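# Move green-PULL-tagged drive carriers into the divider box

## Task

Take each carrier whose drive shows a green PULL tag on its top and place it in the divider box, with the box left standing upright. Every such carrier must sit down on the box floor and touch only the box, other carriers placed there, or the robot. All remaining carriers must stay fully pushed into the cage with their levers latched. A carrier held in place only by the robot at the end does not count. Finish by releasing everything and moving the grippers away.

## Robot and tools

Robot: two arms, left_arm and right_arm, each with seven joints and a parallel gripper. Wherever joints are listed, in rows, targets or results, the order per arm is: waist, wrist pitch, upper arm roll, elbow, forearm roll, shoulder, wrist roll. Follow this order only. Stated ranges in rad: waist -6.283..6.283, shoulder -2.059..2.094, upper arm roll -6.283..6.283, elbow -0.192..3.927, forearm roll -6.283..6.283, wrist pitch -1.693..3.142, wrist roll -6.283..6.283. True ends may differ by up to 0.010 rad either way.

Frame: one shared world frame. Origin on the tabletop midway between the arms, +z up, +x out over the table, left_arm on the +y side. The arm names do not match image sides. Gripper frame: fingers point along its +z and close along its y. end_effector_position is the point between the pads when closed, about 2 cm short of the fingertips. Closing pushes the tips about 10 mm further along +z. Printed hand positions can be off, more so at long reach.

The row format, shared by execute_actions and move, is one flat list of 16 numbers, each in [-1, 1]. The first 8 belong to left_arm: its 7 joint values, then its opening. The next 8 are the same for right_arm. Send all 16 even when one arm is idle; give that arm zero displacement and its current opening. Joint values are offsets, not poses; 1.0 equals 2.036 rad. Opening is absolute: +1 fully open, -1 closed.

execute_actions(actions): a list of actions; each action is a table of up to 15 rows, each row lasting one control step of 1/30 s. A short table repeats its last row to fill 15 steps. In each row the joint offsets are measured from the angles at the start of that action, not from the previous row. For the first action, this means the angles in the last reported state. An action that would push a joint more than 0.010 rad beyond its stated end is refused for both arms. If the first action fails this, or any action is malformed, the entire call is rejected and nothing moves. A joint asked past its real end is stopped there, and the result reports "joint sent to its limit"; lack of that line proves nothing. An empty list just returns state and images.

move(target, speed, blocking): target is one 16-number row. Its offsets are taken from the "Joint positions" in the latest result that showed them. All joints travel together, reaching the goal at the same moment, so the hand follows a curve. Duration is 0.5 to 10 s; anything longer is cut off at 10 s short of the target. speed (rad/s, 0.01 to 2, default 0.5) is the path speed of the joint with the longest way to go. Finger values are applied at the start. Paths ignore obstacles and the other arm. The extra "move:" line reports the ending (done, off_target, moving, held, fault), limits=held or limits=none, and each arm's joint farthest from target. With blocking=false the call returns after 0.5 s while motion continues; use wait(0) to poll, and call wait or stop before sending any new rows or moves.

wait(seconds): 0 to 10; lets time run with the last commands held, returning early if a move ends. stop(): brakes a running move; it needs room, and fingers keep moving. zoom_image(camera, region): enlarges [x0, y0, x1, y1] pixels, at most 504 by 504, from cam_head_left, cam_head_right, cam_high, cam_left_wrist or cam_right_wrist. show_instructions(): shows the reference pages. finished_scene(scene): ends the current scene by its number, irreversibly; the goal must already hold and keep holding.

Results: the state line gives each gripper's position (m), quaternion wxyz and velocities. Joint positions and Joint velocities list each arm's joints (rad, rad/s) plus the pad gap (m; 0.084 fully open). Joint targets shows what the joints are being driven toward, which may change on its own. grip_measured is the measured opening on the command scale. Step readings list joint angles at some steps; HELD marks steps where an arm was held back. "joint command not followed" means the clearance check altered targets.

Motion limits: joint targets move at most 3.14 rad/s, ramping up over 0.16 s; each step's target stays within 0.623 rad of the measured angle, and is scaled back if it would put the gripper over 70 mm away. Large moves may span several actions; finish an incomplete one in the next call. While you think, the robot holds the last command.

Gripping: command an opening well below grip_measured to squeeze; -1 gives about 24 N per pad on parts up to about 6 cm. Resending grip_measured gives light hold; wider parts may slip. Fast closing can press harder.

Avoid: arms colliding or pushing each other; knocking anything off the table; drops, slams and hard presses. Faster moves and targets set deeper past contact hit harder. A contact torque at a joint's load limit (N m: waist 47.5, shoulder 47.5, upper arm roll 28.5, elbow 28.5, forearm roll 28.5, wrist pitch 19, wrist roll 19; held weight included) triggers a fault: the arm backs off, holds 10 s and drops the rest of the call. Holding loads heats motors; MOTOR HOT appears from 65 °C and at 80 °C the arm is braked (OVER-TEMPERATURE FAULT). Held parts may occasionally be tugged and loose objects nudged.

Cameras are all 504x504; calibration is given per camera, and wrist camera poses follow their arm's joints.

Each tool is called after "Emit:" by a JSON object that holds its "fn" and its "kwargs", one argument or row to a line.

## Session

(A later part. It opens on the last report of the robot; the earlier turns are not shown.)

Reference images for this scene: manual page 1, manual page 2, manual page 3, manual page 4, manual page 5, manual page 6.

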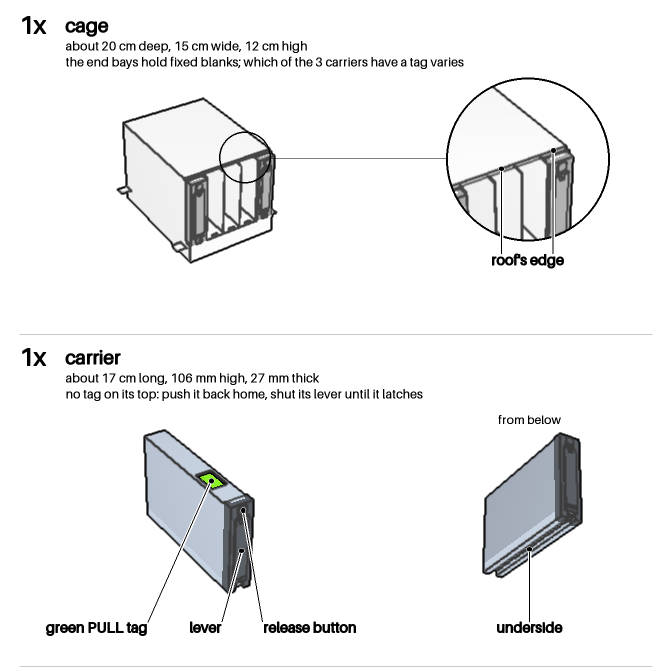

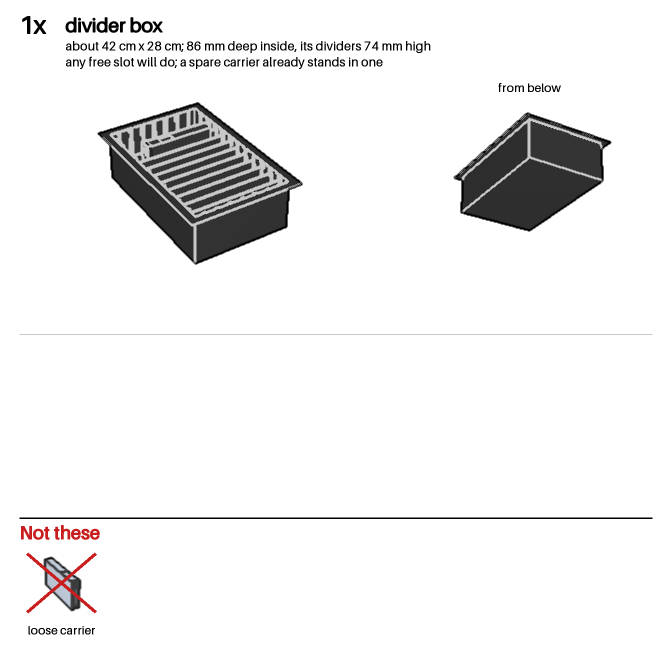

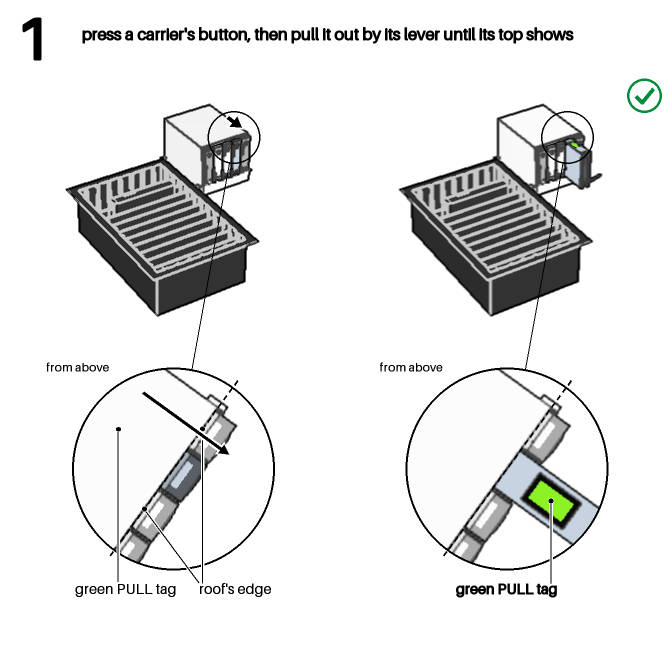

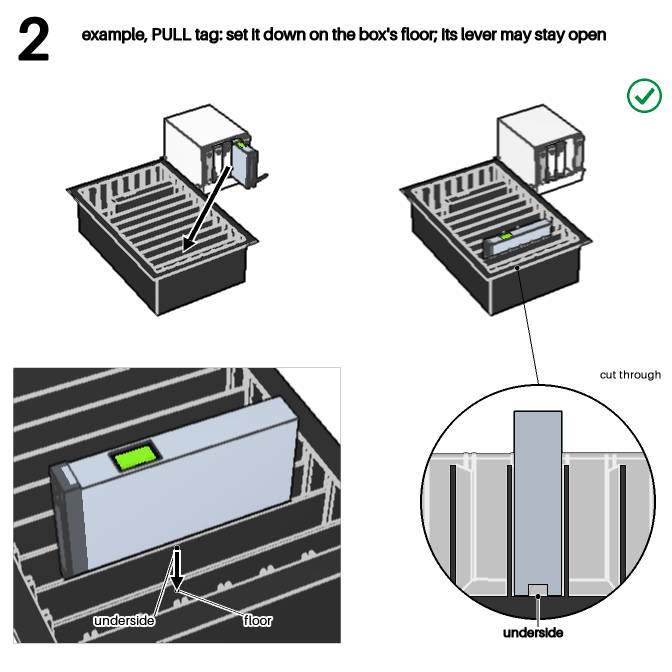

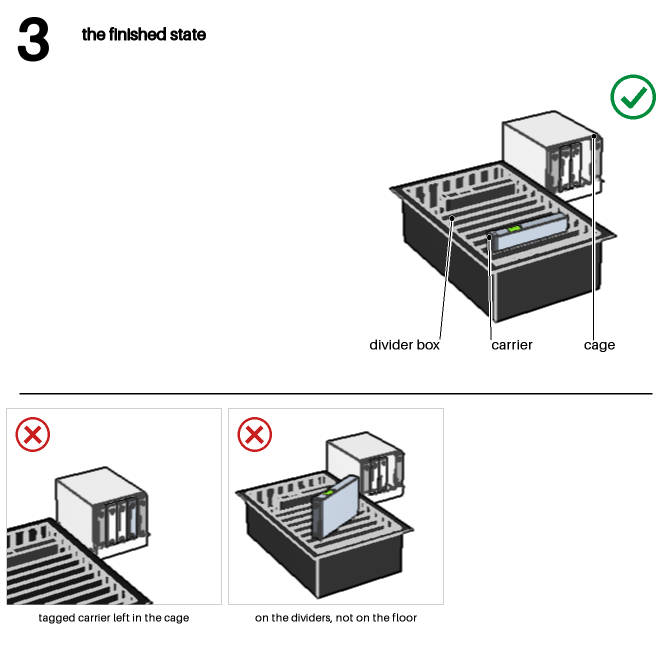

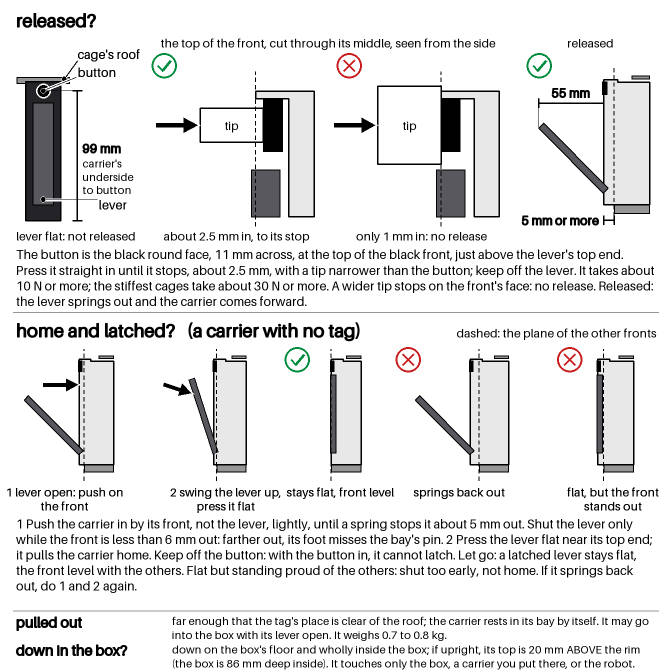

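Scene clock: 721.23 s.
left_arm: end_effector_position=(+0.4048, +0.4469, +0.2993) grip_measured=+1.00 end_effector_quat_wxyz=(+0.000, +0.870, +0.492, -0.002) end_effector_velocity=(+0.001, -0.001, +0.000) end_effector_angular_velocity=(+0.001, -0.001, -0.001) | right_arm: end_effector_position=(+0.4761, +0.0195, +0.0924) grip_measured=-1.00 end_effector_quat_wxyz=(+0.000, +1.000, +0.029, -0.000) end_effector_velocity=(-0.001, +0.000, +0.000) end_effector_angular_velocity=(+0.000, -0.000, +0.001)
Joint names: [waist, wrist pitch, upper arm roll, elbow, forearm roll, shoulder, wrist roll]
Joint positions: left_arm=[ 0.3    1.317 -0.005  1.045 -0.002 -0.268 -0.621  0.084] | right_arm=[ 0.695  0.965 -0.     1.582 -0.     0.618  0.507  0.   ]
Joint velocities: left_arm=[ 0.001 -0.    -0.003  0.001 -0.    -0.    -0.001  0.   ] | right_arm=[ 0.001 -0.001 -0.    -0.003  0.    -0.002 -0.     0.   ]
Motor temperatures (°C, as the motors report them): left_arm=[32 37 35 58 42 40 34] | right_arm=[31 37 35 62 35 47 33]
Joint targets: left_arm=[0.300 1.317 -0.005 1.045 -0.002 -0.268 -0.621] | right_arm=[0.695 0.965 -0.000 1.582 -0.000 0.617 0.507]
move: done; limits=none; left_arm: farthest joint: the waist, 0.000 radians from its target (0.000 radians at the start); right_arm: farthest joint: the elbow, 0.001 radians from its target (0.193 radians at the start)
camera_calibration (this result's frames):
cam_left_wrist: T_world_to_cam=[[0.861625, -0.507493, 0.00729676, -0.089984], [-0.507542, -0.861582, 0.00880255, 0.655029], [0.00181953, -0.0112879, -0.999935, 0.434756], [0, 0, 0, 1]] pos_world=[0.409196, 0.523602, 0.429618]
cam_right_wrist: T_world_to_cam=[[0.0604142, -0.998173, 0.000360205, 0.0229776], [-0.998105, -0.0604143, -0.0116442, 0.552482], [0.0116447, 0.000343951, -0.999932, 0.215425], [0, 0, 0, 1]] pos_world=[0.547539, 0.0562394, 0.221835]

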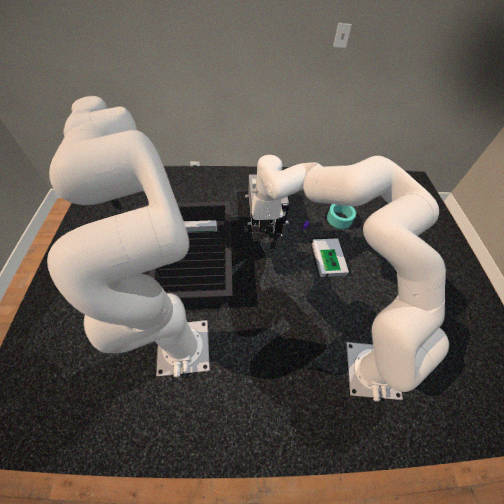

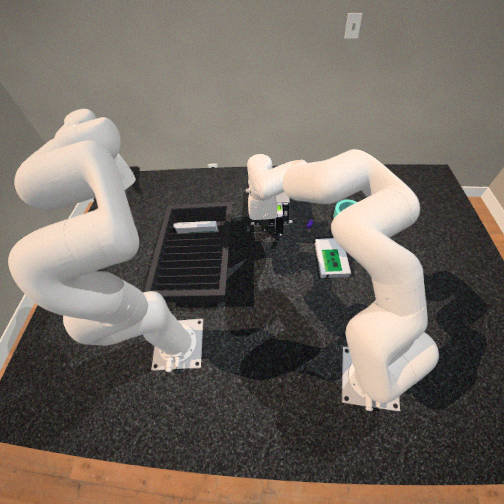

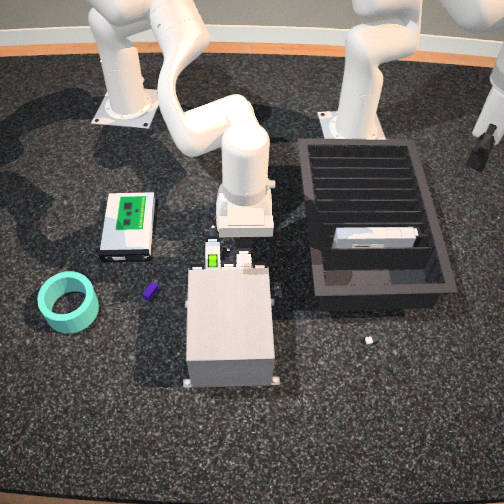

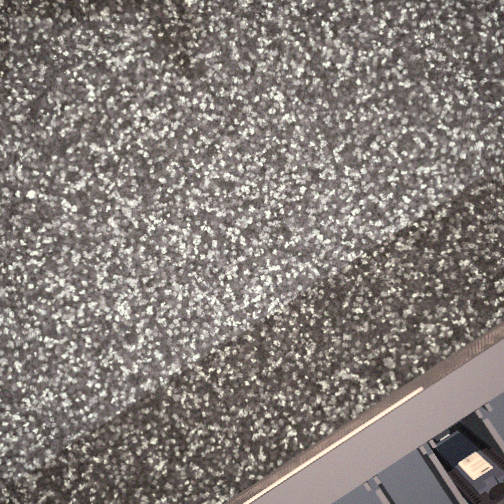

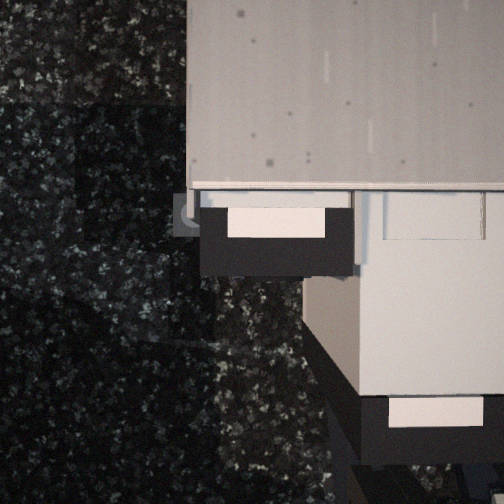

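Emit:
{"fn": "move", "kwargs": {
  "target": [0,0,0,0,0,0,0,1, -0.0132,0.0382,0,0.0946,0,0.0563,-0.0132,-1],
  "speed": 0.2
}}

Emit:
{"fn": "move", "kwargs": {
  "target": [0,0,0,0,0,0,0,1, -0.0035,0.0124,0,0.0298,0,0.0175,-0.0035,-1],
  "speed": 0.05
}}

Emit:
{"fn": "move", "kwargs": {
  "target": [0,0,0,0,0,0,0,1, 0.0035,0.0232,0,-0.0121,0,-0.0354,0.0035,-1],
  "speed": 0.2
}}

Emit:
{"fn": "move", "kwargs": {
  "target": [0,0,0,0,0,0,0,1, 0.0201,-0.1858,0,-0.2514,0,-0.1638,0.0201,-1],
  "speed": 0.6
}}

Scene clock: 780.63 s.
left_arm: end_effector_position=(+0.4048, +0.4469, +0.2993) grip_measured=+1.00 end_effector_quat_wxyz=(+0.000, +0.870, +0.492, -0.002) end_effector_velocity=(+0.000, -0.001, +0.000) end_effector_angular_velocity=(+0.001, -0.001, -0.002) | right_arm: end_effector_position=(+0.5119, +0.0218, +0.0925) grip_measured=-1.00 end_effector_quat_wxyz=(+0.000, +1.000, +0.029, +0.000) end_effector_velocity=(+0.001, -0.001, -0.000) end_effector_angular_velocity=(-0.001, -0.001, -0.001)
Joint names: [waist, wrist pitch, upper arm roll, elbow, forearm roll, shoulder, wrist roll]
Joint positions: left_arm=[ 0.3    1.317 -0.005  1.045 -0.002 -0.268 -0.621  0.084] | right_arm=[ 0.668  1.042 -0.     1.774 -0.     0.732  0.48   0.   ]
Joint velocities: left_arm=[-0.     0.    -0.002  0.001  0.    -0.     0.001 -0.   ] | right_arm=[-0.001  0.001  0.     0.003 -0.002  0.002  0.001  0.   ]
Motor temperatures (°C, as the motors report them): left_arm=[32 37 35 58 42 40 34] | right_arm=[31 37 35 61 35 47 33]
Joint targets: left_arm=[0.300 1.317 -0.005 1.045 -0.002 -0.268 -0.621] | right_arm=[0.668 1.042 -0.000 1.775 -0.000 0.732 0.480]
move: done; limits=none; left_arm: farthest joint: the waist, 0.000 radians from its target (0.000 radians at the start); right_arm: farthest joint: the shoulder, 0.001 radians from its target (0.115 radians at the start)
camera_calibration (this result's frames):
cam_left_wrist: T_world_to_cam=[[0.861625, -0.507493, 0.00729676, -0.0899841], [-0.507542, -0.861582, 0.00880261, 0.655029], [0.0018195, -0.011288, -0.999935, 0.434756], [0, 0, 0, 1]] pos_world=[0.409196, 0.523602, 0.429618]
cam_right_wrist: T_world_to_cam=[[0.0604583, -0.998171, 0.000343966, 0.0230329], [-0.998102, -0.0604582, -0.0116957, 0.588354], [0.0116951, 0.00036379, -0.999932, 0.215058], [0, 0, 0, 1]] pos_world=[0.58333, 0.0584833, 0.221917]

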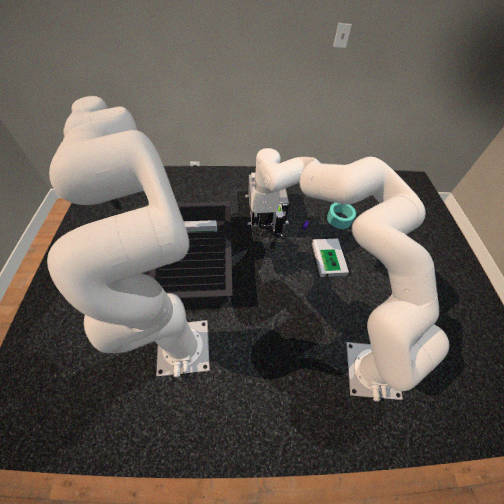

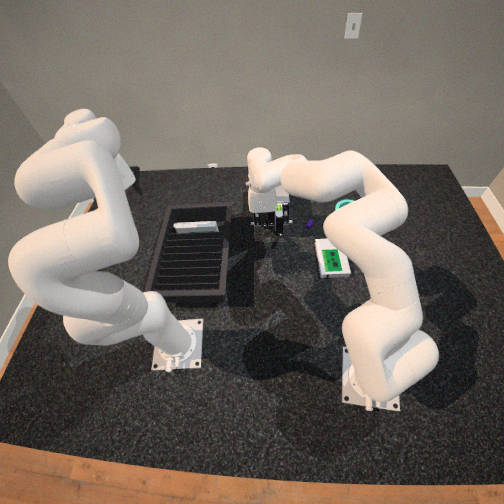

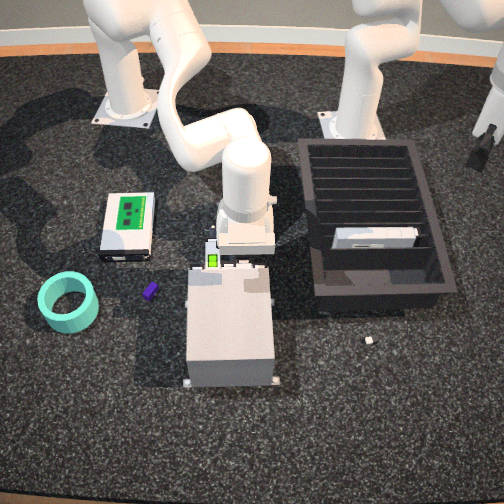

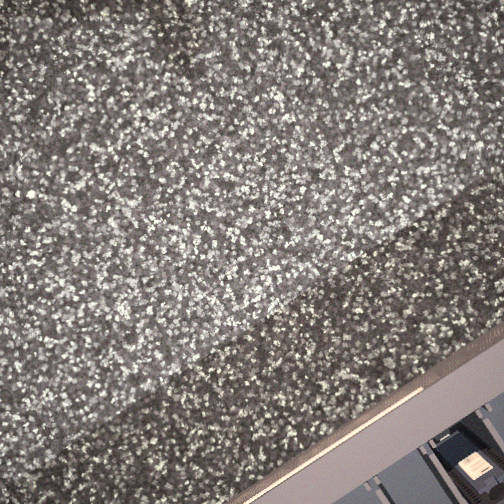

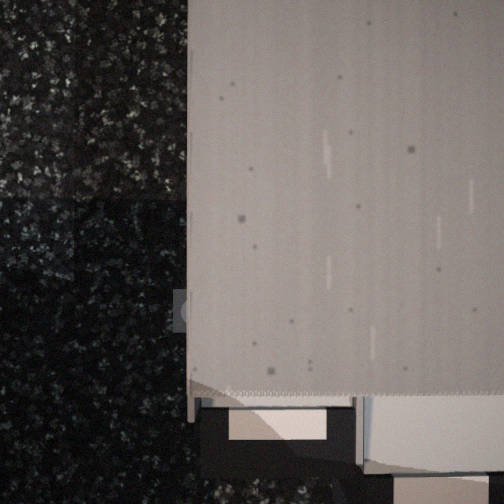

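Scene clock: 782.17 s.
left_arm: end_effector_position=(+0.4048, +0.4469, +0.2993) grip_measured=+1.00 end_effector_quat_wxyz=(+0.000, +0.870, +0.492, -0.002) end_effector_velocity=(-0.000, +0.000, +0.000) end_effector_angular_velocity=(-0.000, +0.000, -0.000) | right_arm: end_effector_position=(+0.5206, +0.0230, +0.0920) grip_measured=-1.00 end_effector_quat_wxyz=(+0.000, +1.000, +0.030, -0.001) end_effector_velocity=(+0.001, +0.000, -0.000) end_effector_angular_velocity=(+0.000, -0.001, +0.000)
Joint names: [waist, wrist pitch, upper arm roll, elbow, forearm roll, shoulder, wrist roll]
Joint positions: left_arm=[ 0.3    1.317 -0.005  1.045 -0.002 -0.268 -0.621  0.084] | right_arm=[ 0.662  1.069  0.001  1.834 -0.     0.767  0.473  0.   ]
Joint velocities: left_arm=[ 0.     0.001  0.     0.    -0.     0.     0.001  0.   ] | right_arm=[ 0.001 -0.    -0.001  0.003  0.     0.002 -0.     0.   ]
Motor temperatures (°C, as the motors report them): left_arm=[32 37 35 58 42 40 34] | right_arm=[31 37 35 61 35 47 33]
Joint targets: left_arm=[0.300 1.317 -0.005 1.045 -0.002 -0.268 -0.621] | right_arm=[0.661 1.068 -0.000 1.835 -0.000 0.768 0.473]
move: done; limits=none; left_arm: farthest joint: the waist, 0.000 radians from its target (0.000 radians at the start); right_arm: farthest joint: the wrist pitch, 0.002 radians from its target (0.025 radians at the start)
camera_calibration (this result's frames):
cam_left_wrist: T_world_to_cam=[[0.861625, -0.507493, 0.00729689, -0.089984], [-0.507542, -0.861582, 0.00880255, 0.655029], [0.00181964, -0.011288, -0.999935, 0.434756], [0, 0, 0, 1]] pos_world=[0.409196, 0.523602, 0.429618]
cam_right_wrist: T_world_to_cam=[[0.061856, -0.998085, 0.000639024, 0.0229435], [-0.998046, -0.0618592, -0.00884852, 0.596841], [0.0088711, -0.0000904412, -0.999961, 0.215898], [0, 0, 0, 1]] pos_world=[0.59234, 0.0598393, 0.221156]

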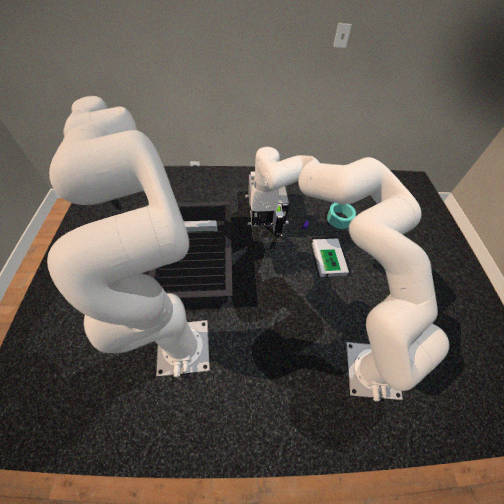

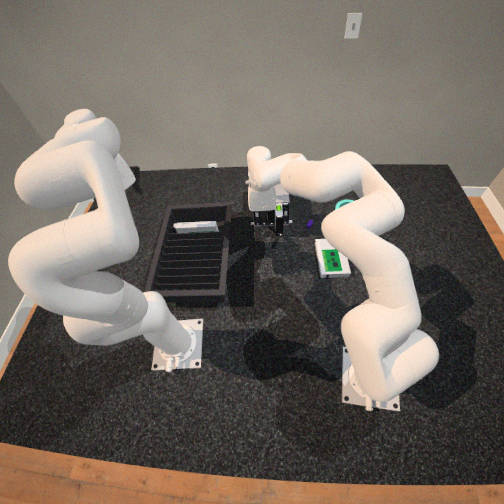

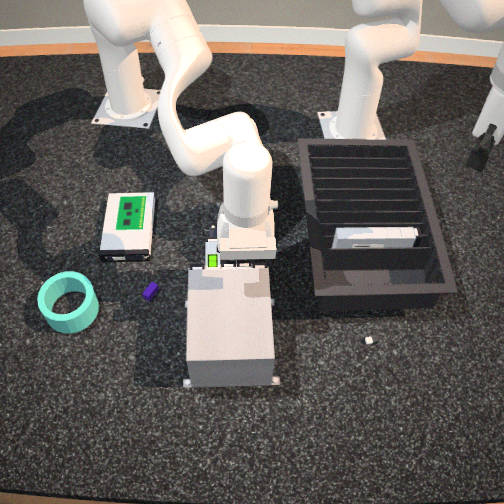

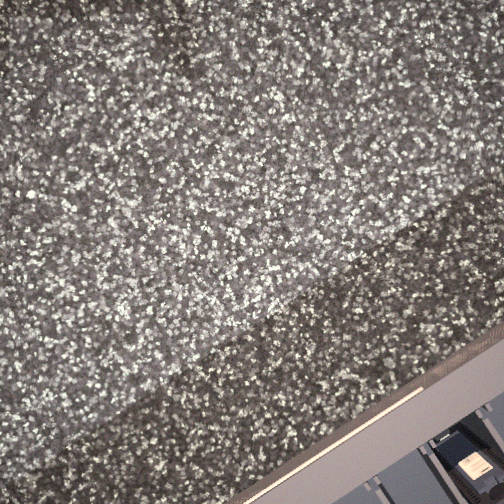

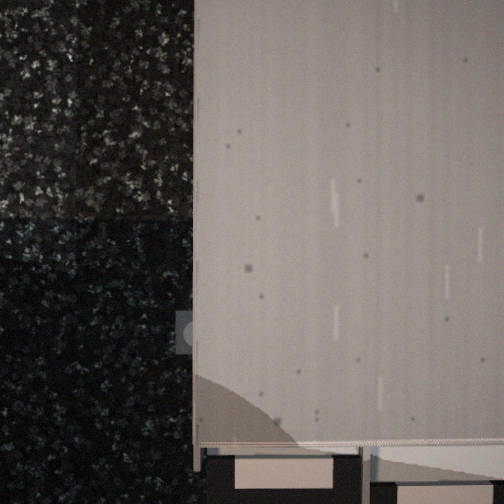

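Scene clock: 783.07 s.
left_arm: end_effector_position=(+0.4048, +0.4469, +0.2993) grip_measured=+1.00 end_effector_quat_wxyz=(+0.000, +0.870, +0.492, -0.002) end_effector_velocity=(+0.000, -0.001, -0.000) end_effector_angular_velocity=(-0.000, +0.001, -0.003) | right_arm: end_effector_position=(+0.5107, +0.0222, +0.1246) grip_measured=-1.00 end_effector_quat_wxyz=(+0.001, +1.000, +0.030, -0.001) end_effector_velocity=(+0.000, +0.001, +0.003) end_effector_angular_velocity=(+0.003, -0.003, -0.000)
Joint names: [waist, wrist pitch, upper arm roll, elbow, forearm roll, shoulder, wrist roll]
Joint positions: left_arm=[ 0.3    1.317 -0.005  1.045 -0.002 -0.268 -0.621  0.084] | right_arm=[ 0.669  1.116  0.001  1.809 -0.     0.696  0.48   0.   ]
Joint velocities: left_arm=[-0.001  0.001 -0.001 -0.     0.    -0.     0.     0.   ] | right_arm=[-0.     0.002  0.001  0.001  0.    -0.005  0.001  0.   ]
Motor temperatures (°C, as the motors report them): left_arm=[32 37 35 58 42 40 34] | right_arm=[31 37 35 62 35 47 33]
Joint targets: left_arm=[0.300 1.317 -0.005 1.045 -0.002 -0.268 -0.621] | right_arm=[0.669 1.116 0.001 1.809 -0.000 0.695 0.480]
move: done; limits=none; left_arm: farthest joint: the waist, 0.000 radians from its target (0.000 radians at the start); right_arm: farthest joint: the shoulder, 0.001 radians from its target (0.072 radians at the start)
camera_calibration (this result's frames):
cam_left_wrist: T_world_to_cam=[[0.861625, -0.507493, 0.00729681, -0.0899839], [-0.507542, -0.861582, 0.00880247, 0.655029], [0.00181961, -0.0112879, -0.999935, 0.434756], [0, 0, 0, 1]] pos_world=[0.409196, 0.523602, 0.429618]
cam_right_wrist: T_world_to_cam=[[0.0616573, -0.998097, 0.000934657, 0.0228375], [-0.998059, -0.0616631, -0.00868948, 0.587139], [0.00873057, -0.000397074, -0.999962, 0.248682], [0, 0, 0, 1]] pos_world=[0.58242, 0.0590976, 0.253753]

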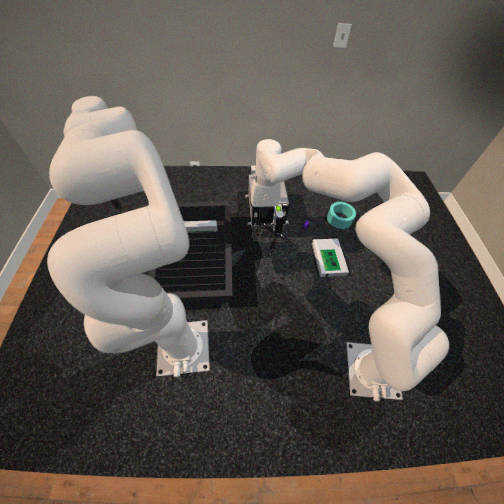

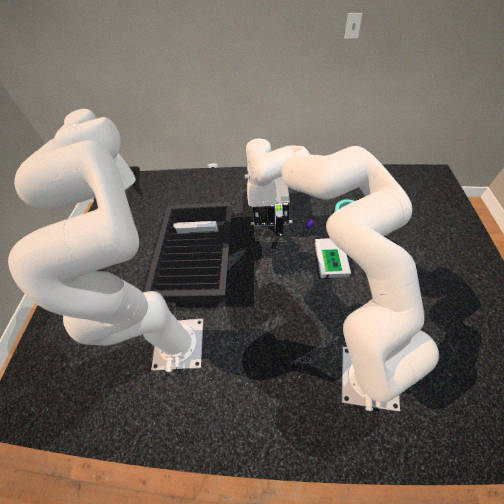

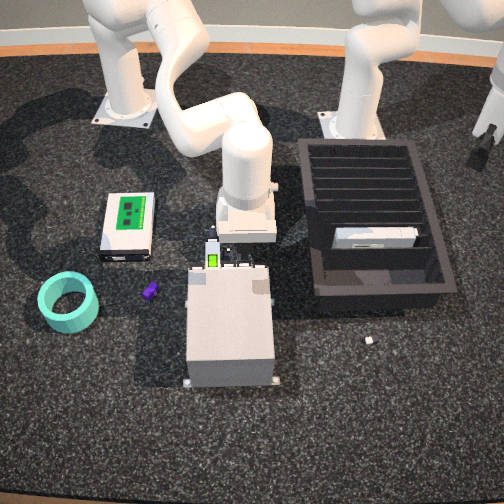

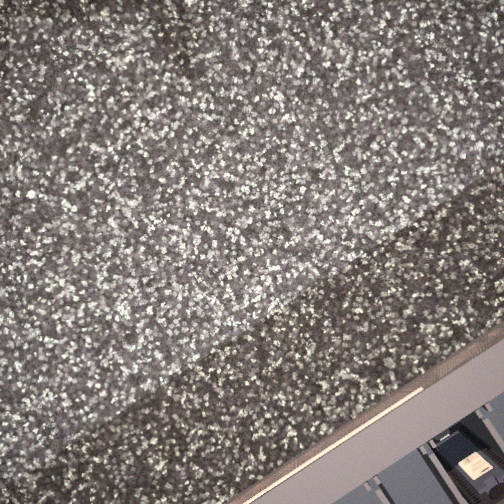

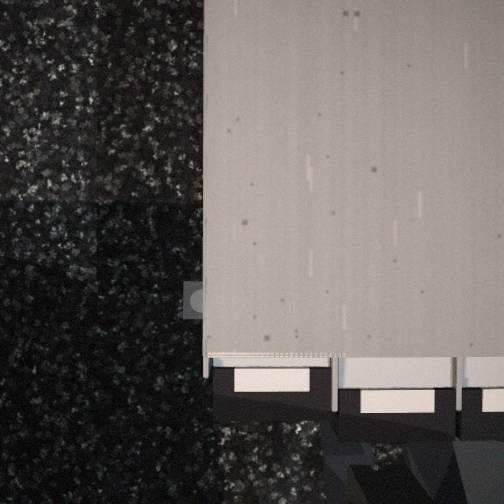

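Scene clock: 784.60 s.
left_arm: end_effector_position=(+0.4048, +0.4469, +0.2993) grip_measured=+1.00 end_effector_quat_wxyz=(+0.000, +0.870, +0.492, -0.002) end_effector_velocity=(+0.000, -0.000, +0.000) end_effector_angular_velocity=(+0.000, -0.000, -0.001) | right_arm: end_effector_position=(+0.4578, +0.0190, +0.1493) grip_measured=-1.00 end_effector_quat_wxyz=(-0.051, +0.995, +0.030, +0.084) end_effector_velocity=(-0.000, -0.001, -0.000) end_effector_angular_velocity=(-0.000, +0.001, -0.002)
Joint names: [waist, wrist pitch, upper arm roll, elbow, forearm roll, shoulder, wrist roll]
Joint positions: left_arm=[ 0.3    1.317 -0.005  1.045 -0.002 -0.268 -0.621  0.084] | right_arm=[ 0.71   0.738  0.001  1.297 -0.     0.363  0.521  0.   ]
Joint velocities: left_arm=[-0.001  0.    -0.     0.001  0.     0.     0.001  0.   ] | right_arm=[-0.001  0.    -0.    -0.003  0.    -0.002  0.     0.   ]
Motor temperatures (°C, as the motors report them): left_arm=[32 37 35 58 42 40 34] | right_arm=[31 37 35 62 35 47 33]
Joint targets: left_arm=[0.300 1.317 -0.005 1.045 -0.002 -0.268 -0.621] | right_arm=[0.710 0.738 0.001 1.297 -0.000 0.362 0.521]
move: done; limits=none; left_arm: farthest joint: the waist, 0.000 radians from its target (0.000 radians at the start); right_arm: farthest joint: the waist, 0.000 radians from its target (0.041 radians at the start)
camera_calibration (this result's frames):
cam_left_wrist: T_world_to_cam=[[0.861625, -0.507493, 0.00729676, -0.0899839], [-0.507542, -0.861582, 0.00880258, 0.655029], [0.00181951, -0.0112879, -0.999935, 0.434756], [0, 0, 0, 1]] pos_world=[0.409196, 0.523602, 0.429618]
cam_right_wrist: T_world_to_cam=[[0.069765, -0.992812, -0.0972437, 0.0337441], [-0.982154, -0.0512926, -0.180948, 0.552563], [0.174659, 0.108132, -0.978673, 0.192689], [0, 0, 0, 1]] pos_world=[0.506693, 0.0410081, 0.291846]

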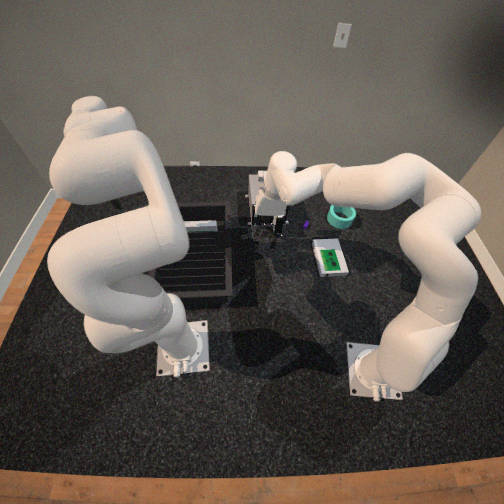

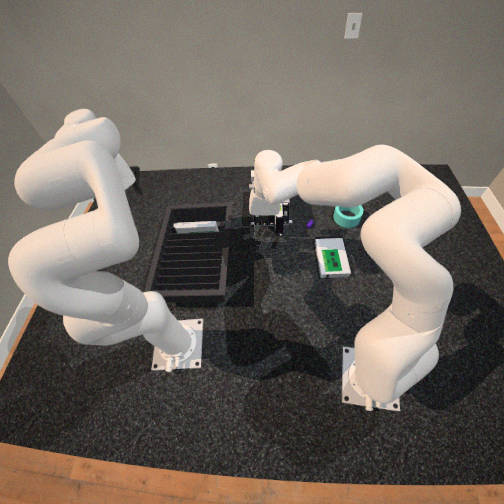

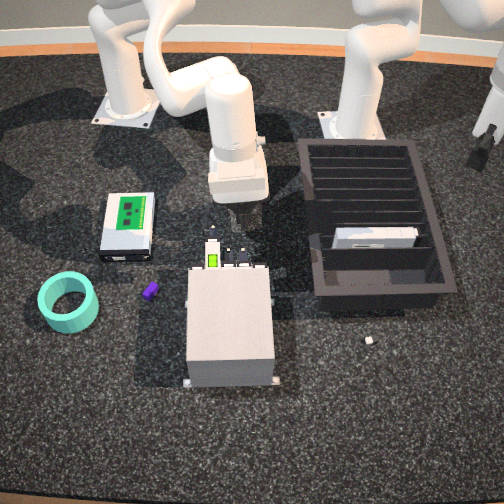

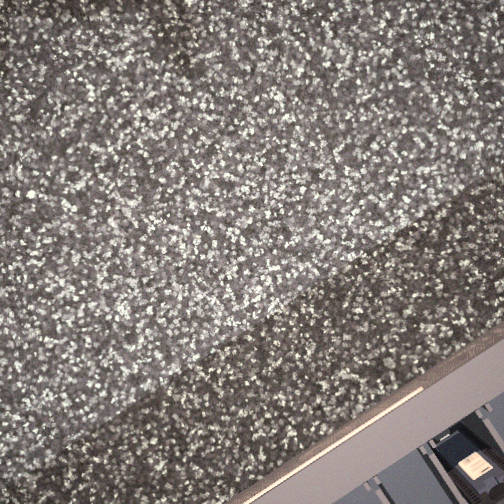

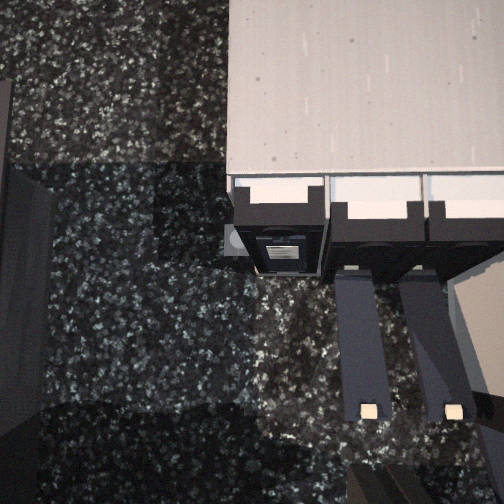

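Emit:
{"fn": "move", "kwargs": {
  "target": [0,0,0,0,0,0,0,1, 0,-0.0680,0,-0.0234,0,0.0447,0,-1],
  "speed": 0.25
}}

Emit:
{"fn": "move", "kwargs": {
  "target": [0,0,0,0,0,0,0,1, -0.0190,0.0443,0,0.1055,0,0.0612,-0.0190,-1],
  "speed": 0.12
}}

Emit:
{"fn": "move", "kwargs": {
  "target": [0,0,0,0,0,0,0,1, -0.00786,0.0310,0,0.0571,0,0.0261,-0.00786,-1],
  "speed": 0.05
}}

Scene clock: 795.37 s.
left_arm: end_effector_position=(+0.4048, +0.4469, +0.2993) grip_measured=+1.00 end_effector_quat_wxyz=(+0.000, +0.870, +0.492, -0.002) end_effector_velocity=(+0.000, -0.001, -0.000) end_effector_angular_velocity=(-0.000, +0.002, -0.004) | right_arm: end_effector_position=(+0.4578, +0.0190, +0.0916) grip_measured=-1.00 end_effector_quat_wxyz=(-0.052, +0.995, +0.030, +0.084) end_effector_velocity=(-0.001, -0.000, -0.003) end_effector_angular_velocity=(-0.001, +0.004, -0.000)
Joint names: [waist, wrist pitch, upper arm roll, elbow, forearm roll, shoulder, wrist roll]
Joint positions: left_arm=[ 0.3    1.317 -0.005  1.045 -0.002 -0.268 -0.621  0.084] | right_arm=[ 0.71   0.6    0.001  1.25  -0.     0.453  0.521  0.   ]
Joint velocities: left_arm=[-0.002  0.001 -0.002 -0.001  0.    -0.     0.    -0.   ] | right_arm=[ 0.    -0.002  0.    -0.003  0.002  0.003 -0.001  0.   ]
Motor temperatures (°C, as the motors report them): left_arm=[32 37 35 58 42 40 34] | right_arm=[31 38 35 63 35 47 33]
Joint targets: left_arm=[0.300 1.317 -0.005 1.045 -0.002 -0.268 -0.621] | right_arm=[0.710 0.600 0.001 1.250 -0.000 0.454 0.521]
move: done; limits=none; left_arm: farthest joint: the waist, 0.000 radians from its target (0.000 radians at the start); right_arm: farthest joint: the shoulder, 0.001 radians from its target (0.092 radians at the start)
camera_calibration (this result's frames):
cam_left_wrist: T_world_to_cam=[[0.861625, -0.507493, 0.00729665, -0.0899839], [-0.507542, -0.861582, 0.00880286, 0.655028], [0.00181927, -0.0112881, -0.999935, 0.434756], [0, 0, 0, 1]] pos_world=[0.409196, 0.523602, 0.429618]
cam_right_wrist: T_world_to_cam=[[0.0697591, -0.992794, -0.097438, 0.0281865], [-0.982124, -0.0512324, -0.181129, 0.542157], [0.174832, 0.108332, -0.97862, 0.136072], [0, 0, 0, 1]] pos_world=[0.506709, 0.0410184, 0.23411]

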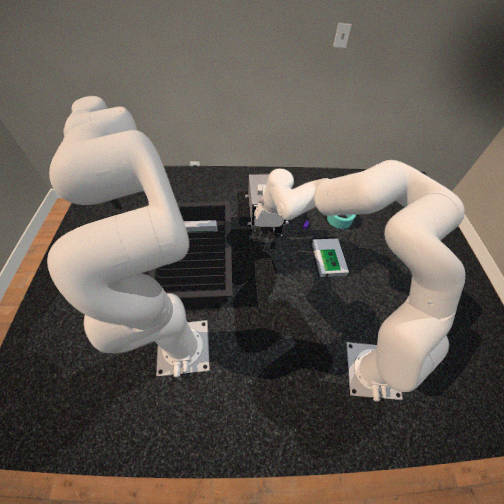

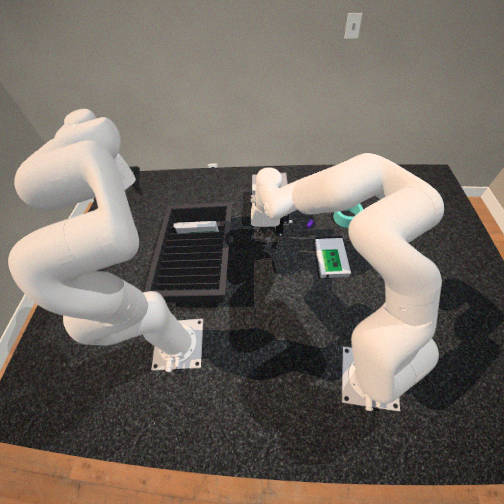

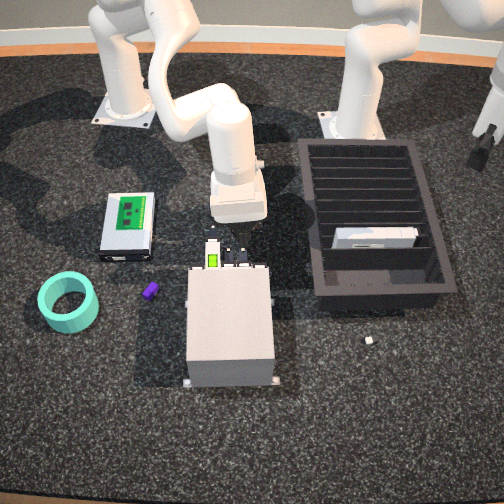

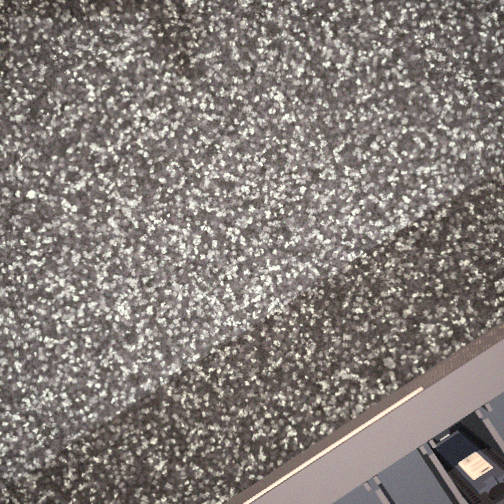

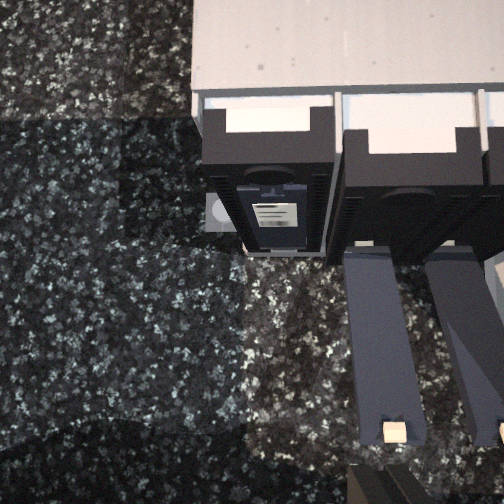

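Scene clock: 797.60 s.
left_arm: end_effector_position=(+0.4048, +0.4469, +0.2993) grip_measured=+1.00 end_effector_quat_wxyz=(+0.000, +0.870, +0.492, -0.002) end_effector_velocity=(-0.000, +0.000, -0.000) end_effector_angular_velocity=(+0.000, +0.001, +0.001) | right_arm: end_effector_position=(+0.5076, +0.0221, +0.0956) grip_measured=-1.00 end_effector_quat_wxyz=(-0.048, +0.995, +0.030, +0.086) end_effector_velocity=(+0.000, +0.001, +0.000) end_effector_angular_velocity=(+0.000, +0.001, +0.001)
Joint names: [waist, wrist pitch, upper arm roll, elbow, forearm roll, shoulder, wrist roll]
Joint positions: left_arm=[ 0.3    1.317 -0.005  1.045 -0.002 -0.268 -0.621  0.084] | right_arm=[ 0.671  0.69   0.001  1.464 -0.     0.578  0.482  0.   ]
Joint velocities: left_arm=[ 0.001  0.    -0.    -0.     0.     0.    -0.001  0.   ] | right_arm=[ 0.001  0.002 -0.     0.003  0.001  0.001 -0.     0.   ]
Motor temperatures (°C, as the motors report them): left_arm=[32 37 35 58 42 40 34] | right_arm=[31 38 35 63 35 47 33]
Joint targets: left_arm=[0.300 1.317 -0.005 1.045 -0.002 -0.268 -0.621] | right_arm=[0.671 0.690 0.001 1.465 -0.000 0.578 0.482]
move: done; limits=none; left_arm: farthest joint: the waist, 0.000 radians from its target (0.000 radians at the start); right_arm: farthest joint: the waist, 0.000 radians from its target (0.038 radians at the start)
camera_calibration (this result's frames):
cam_left_wrist: T_world_to_cam=[[0.861625, -0.507493, 0.00729663, -0.0899839], [-0.507542, -0.861582, 0.00880273, 0.655029], [0.00181933, -0.011288, -0.999935, 0.434756], [0, 0, 0, 1]] pos_world=[0.409196, 0.523602, 0.429618]
cam_right_wrist: T_world_to_cam=[[0.0694017, -0.993441, -0.0908729, 0.0277126], [-0.981443, -0.0516718, -0.184663, 0.591962], [0.178756, 0.102002, -0.978592, 0.129073], [0, 0, 0, 1]] pos_world=[0.555981, 0.0449529, 0.238142]

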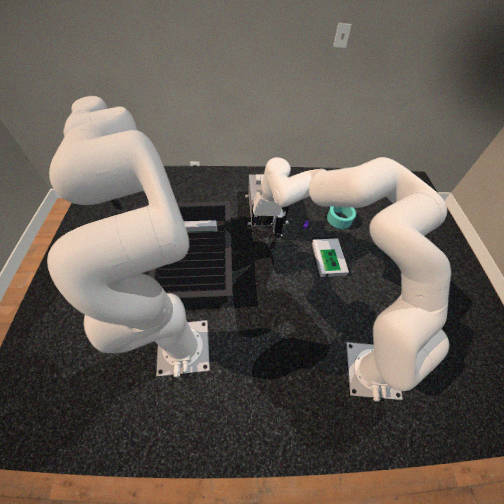

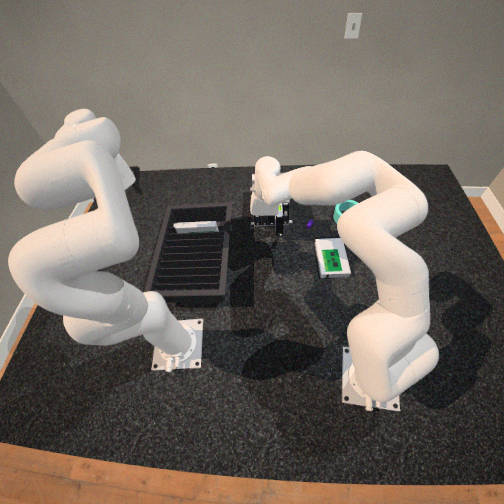

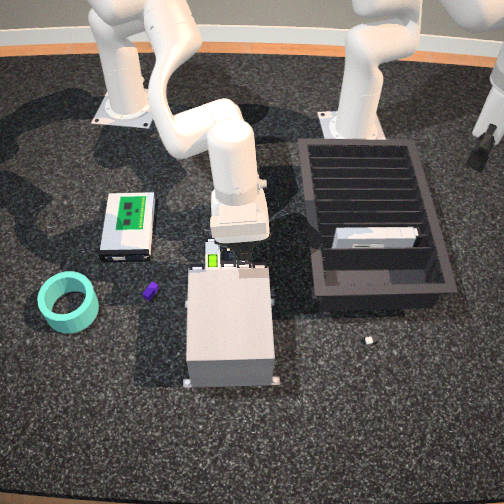

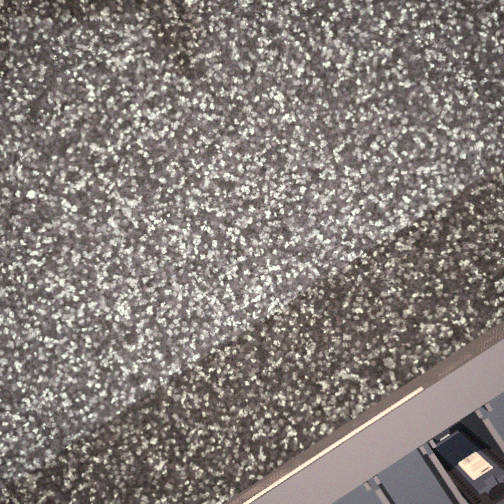

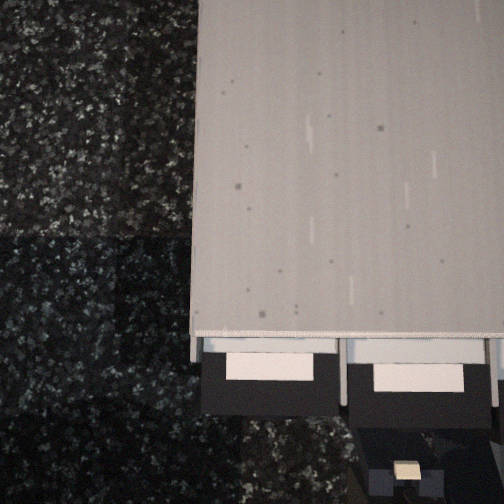

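Scene clock: 800.33 s.
left_arm: end_effector_position=(+0.4048, +0.4469, +0.2993) grip_measured=+1.00 end_effector_quat_wxyz=(+0.000, +0.870, +0.492, -0.002) end_effector_velocity=(+0.000, -0.001, -0.000) end_effector_angular_velocity=(+0.001, -0.000, -0.002) | right_arm: end_effector_position=(+0.5258, +0.0235, +0.1018) grip_measured=-1.00 end_effector_quat_wxyz=(-0.044, +0.995, +0.031, +0.079) end_effector_velocity=(-0.000, +0.000, -0.000) end_effector_angular_velocity=(-0.002, +0.001, +0.001)
Joint names: [waist, wrist pitch, upper arm roll, elbow, forearm roll, shoulder, wrist roll]
Joint positions: left_arm=[ 0.3    1.317 -0.005  1.045 -0.002 -0.268 -0.621  0.084] | right_arm=[0.657 0.767 0.003 1.579 0.    0.631 0.466 0.   ]
Joint velocities: left_arm=[ 0.001 -0.001 -0.002  0.    -0.     0.    -0.    -0.   ] | right_arm=[ 0.002  0.002 -0.001  0.    -0.     0.     0.     0.   ]
Motor temperatures (°C, as the motors report them): left_arm=[32 37 35 58 42 40 34] | right_arm=[31 38 35 64 35 47 33]
Joint targets: left_arm=[0.300 1.317 -0.005 1.045 -0.002 -0.268 -0.621] | right_arm=[0.655 0.753 0.001 1.581 -0.000 0.631 0.466]
move: off_target (right_arm); limits=none; left_arm: farthest joint: the waist, 0.000 radians from its target (0.000 radians at the start); right_arm: farthest joint: the wrist pitch, 0.014 radians from its target (0.063 radians at the start)
camera_calibration (this result's frames):
cam_left_wrist: T_world_to_cam=[[0.861625, -0.507493, 0.00729666, -0.0899839], [-0.507542, -0.861582, 0.00880266, 0.655029], [0.00181939, -0.011288, -0.999935, 0.434756], [0, 0, 0, 1]] pos_world=[0.409196, 0.523602, 0.429618]
cam_right_wrist: T_world_to_cam=[[0.0708227, -0.994095, -0.0822201, 0.0267573], [-0.983728, -0.0559636, -0.170727, 0.610905], [0.165117, 0.0929736, -0.981882, 0.139516], [0, 0, 0, 1]] pos_world=[0.576033, 0.0478164, 0.243486]

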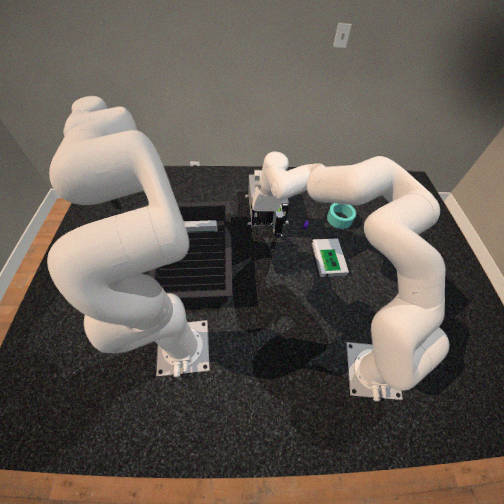

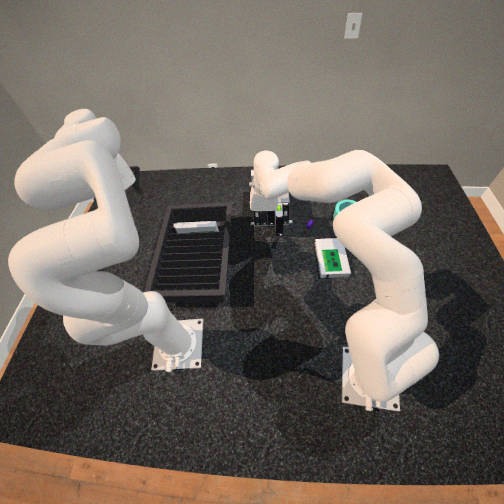

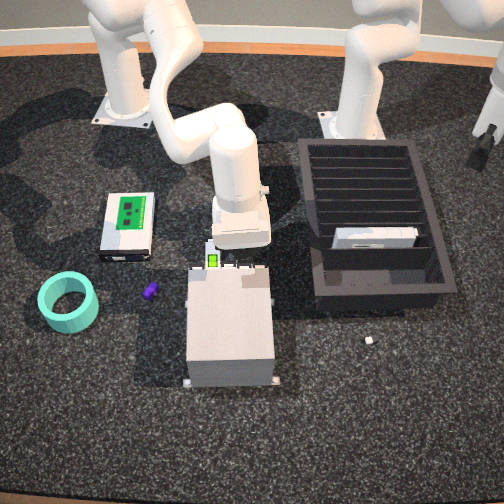

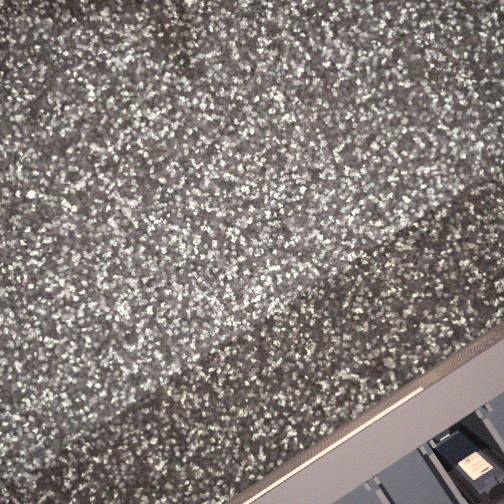

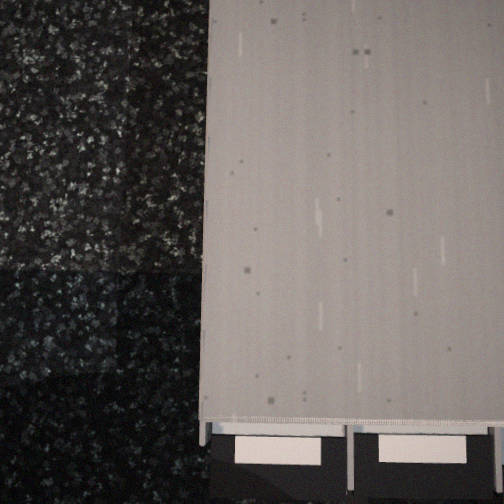

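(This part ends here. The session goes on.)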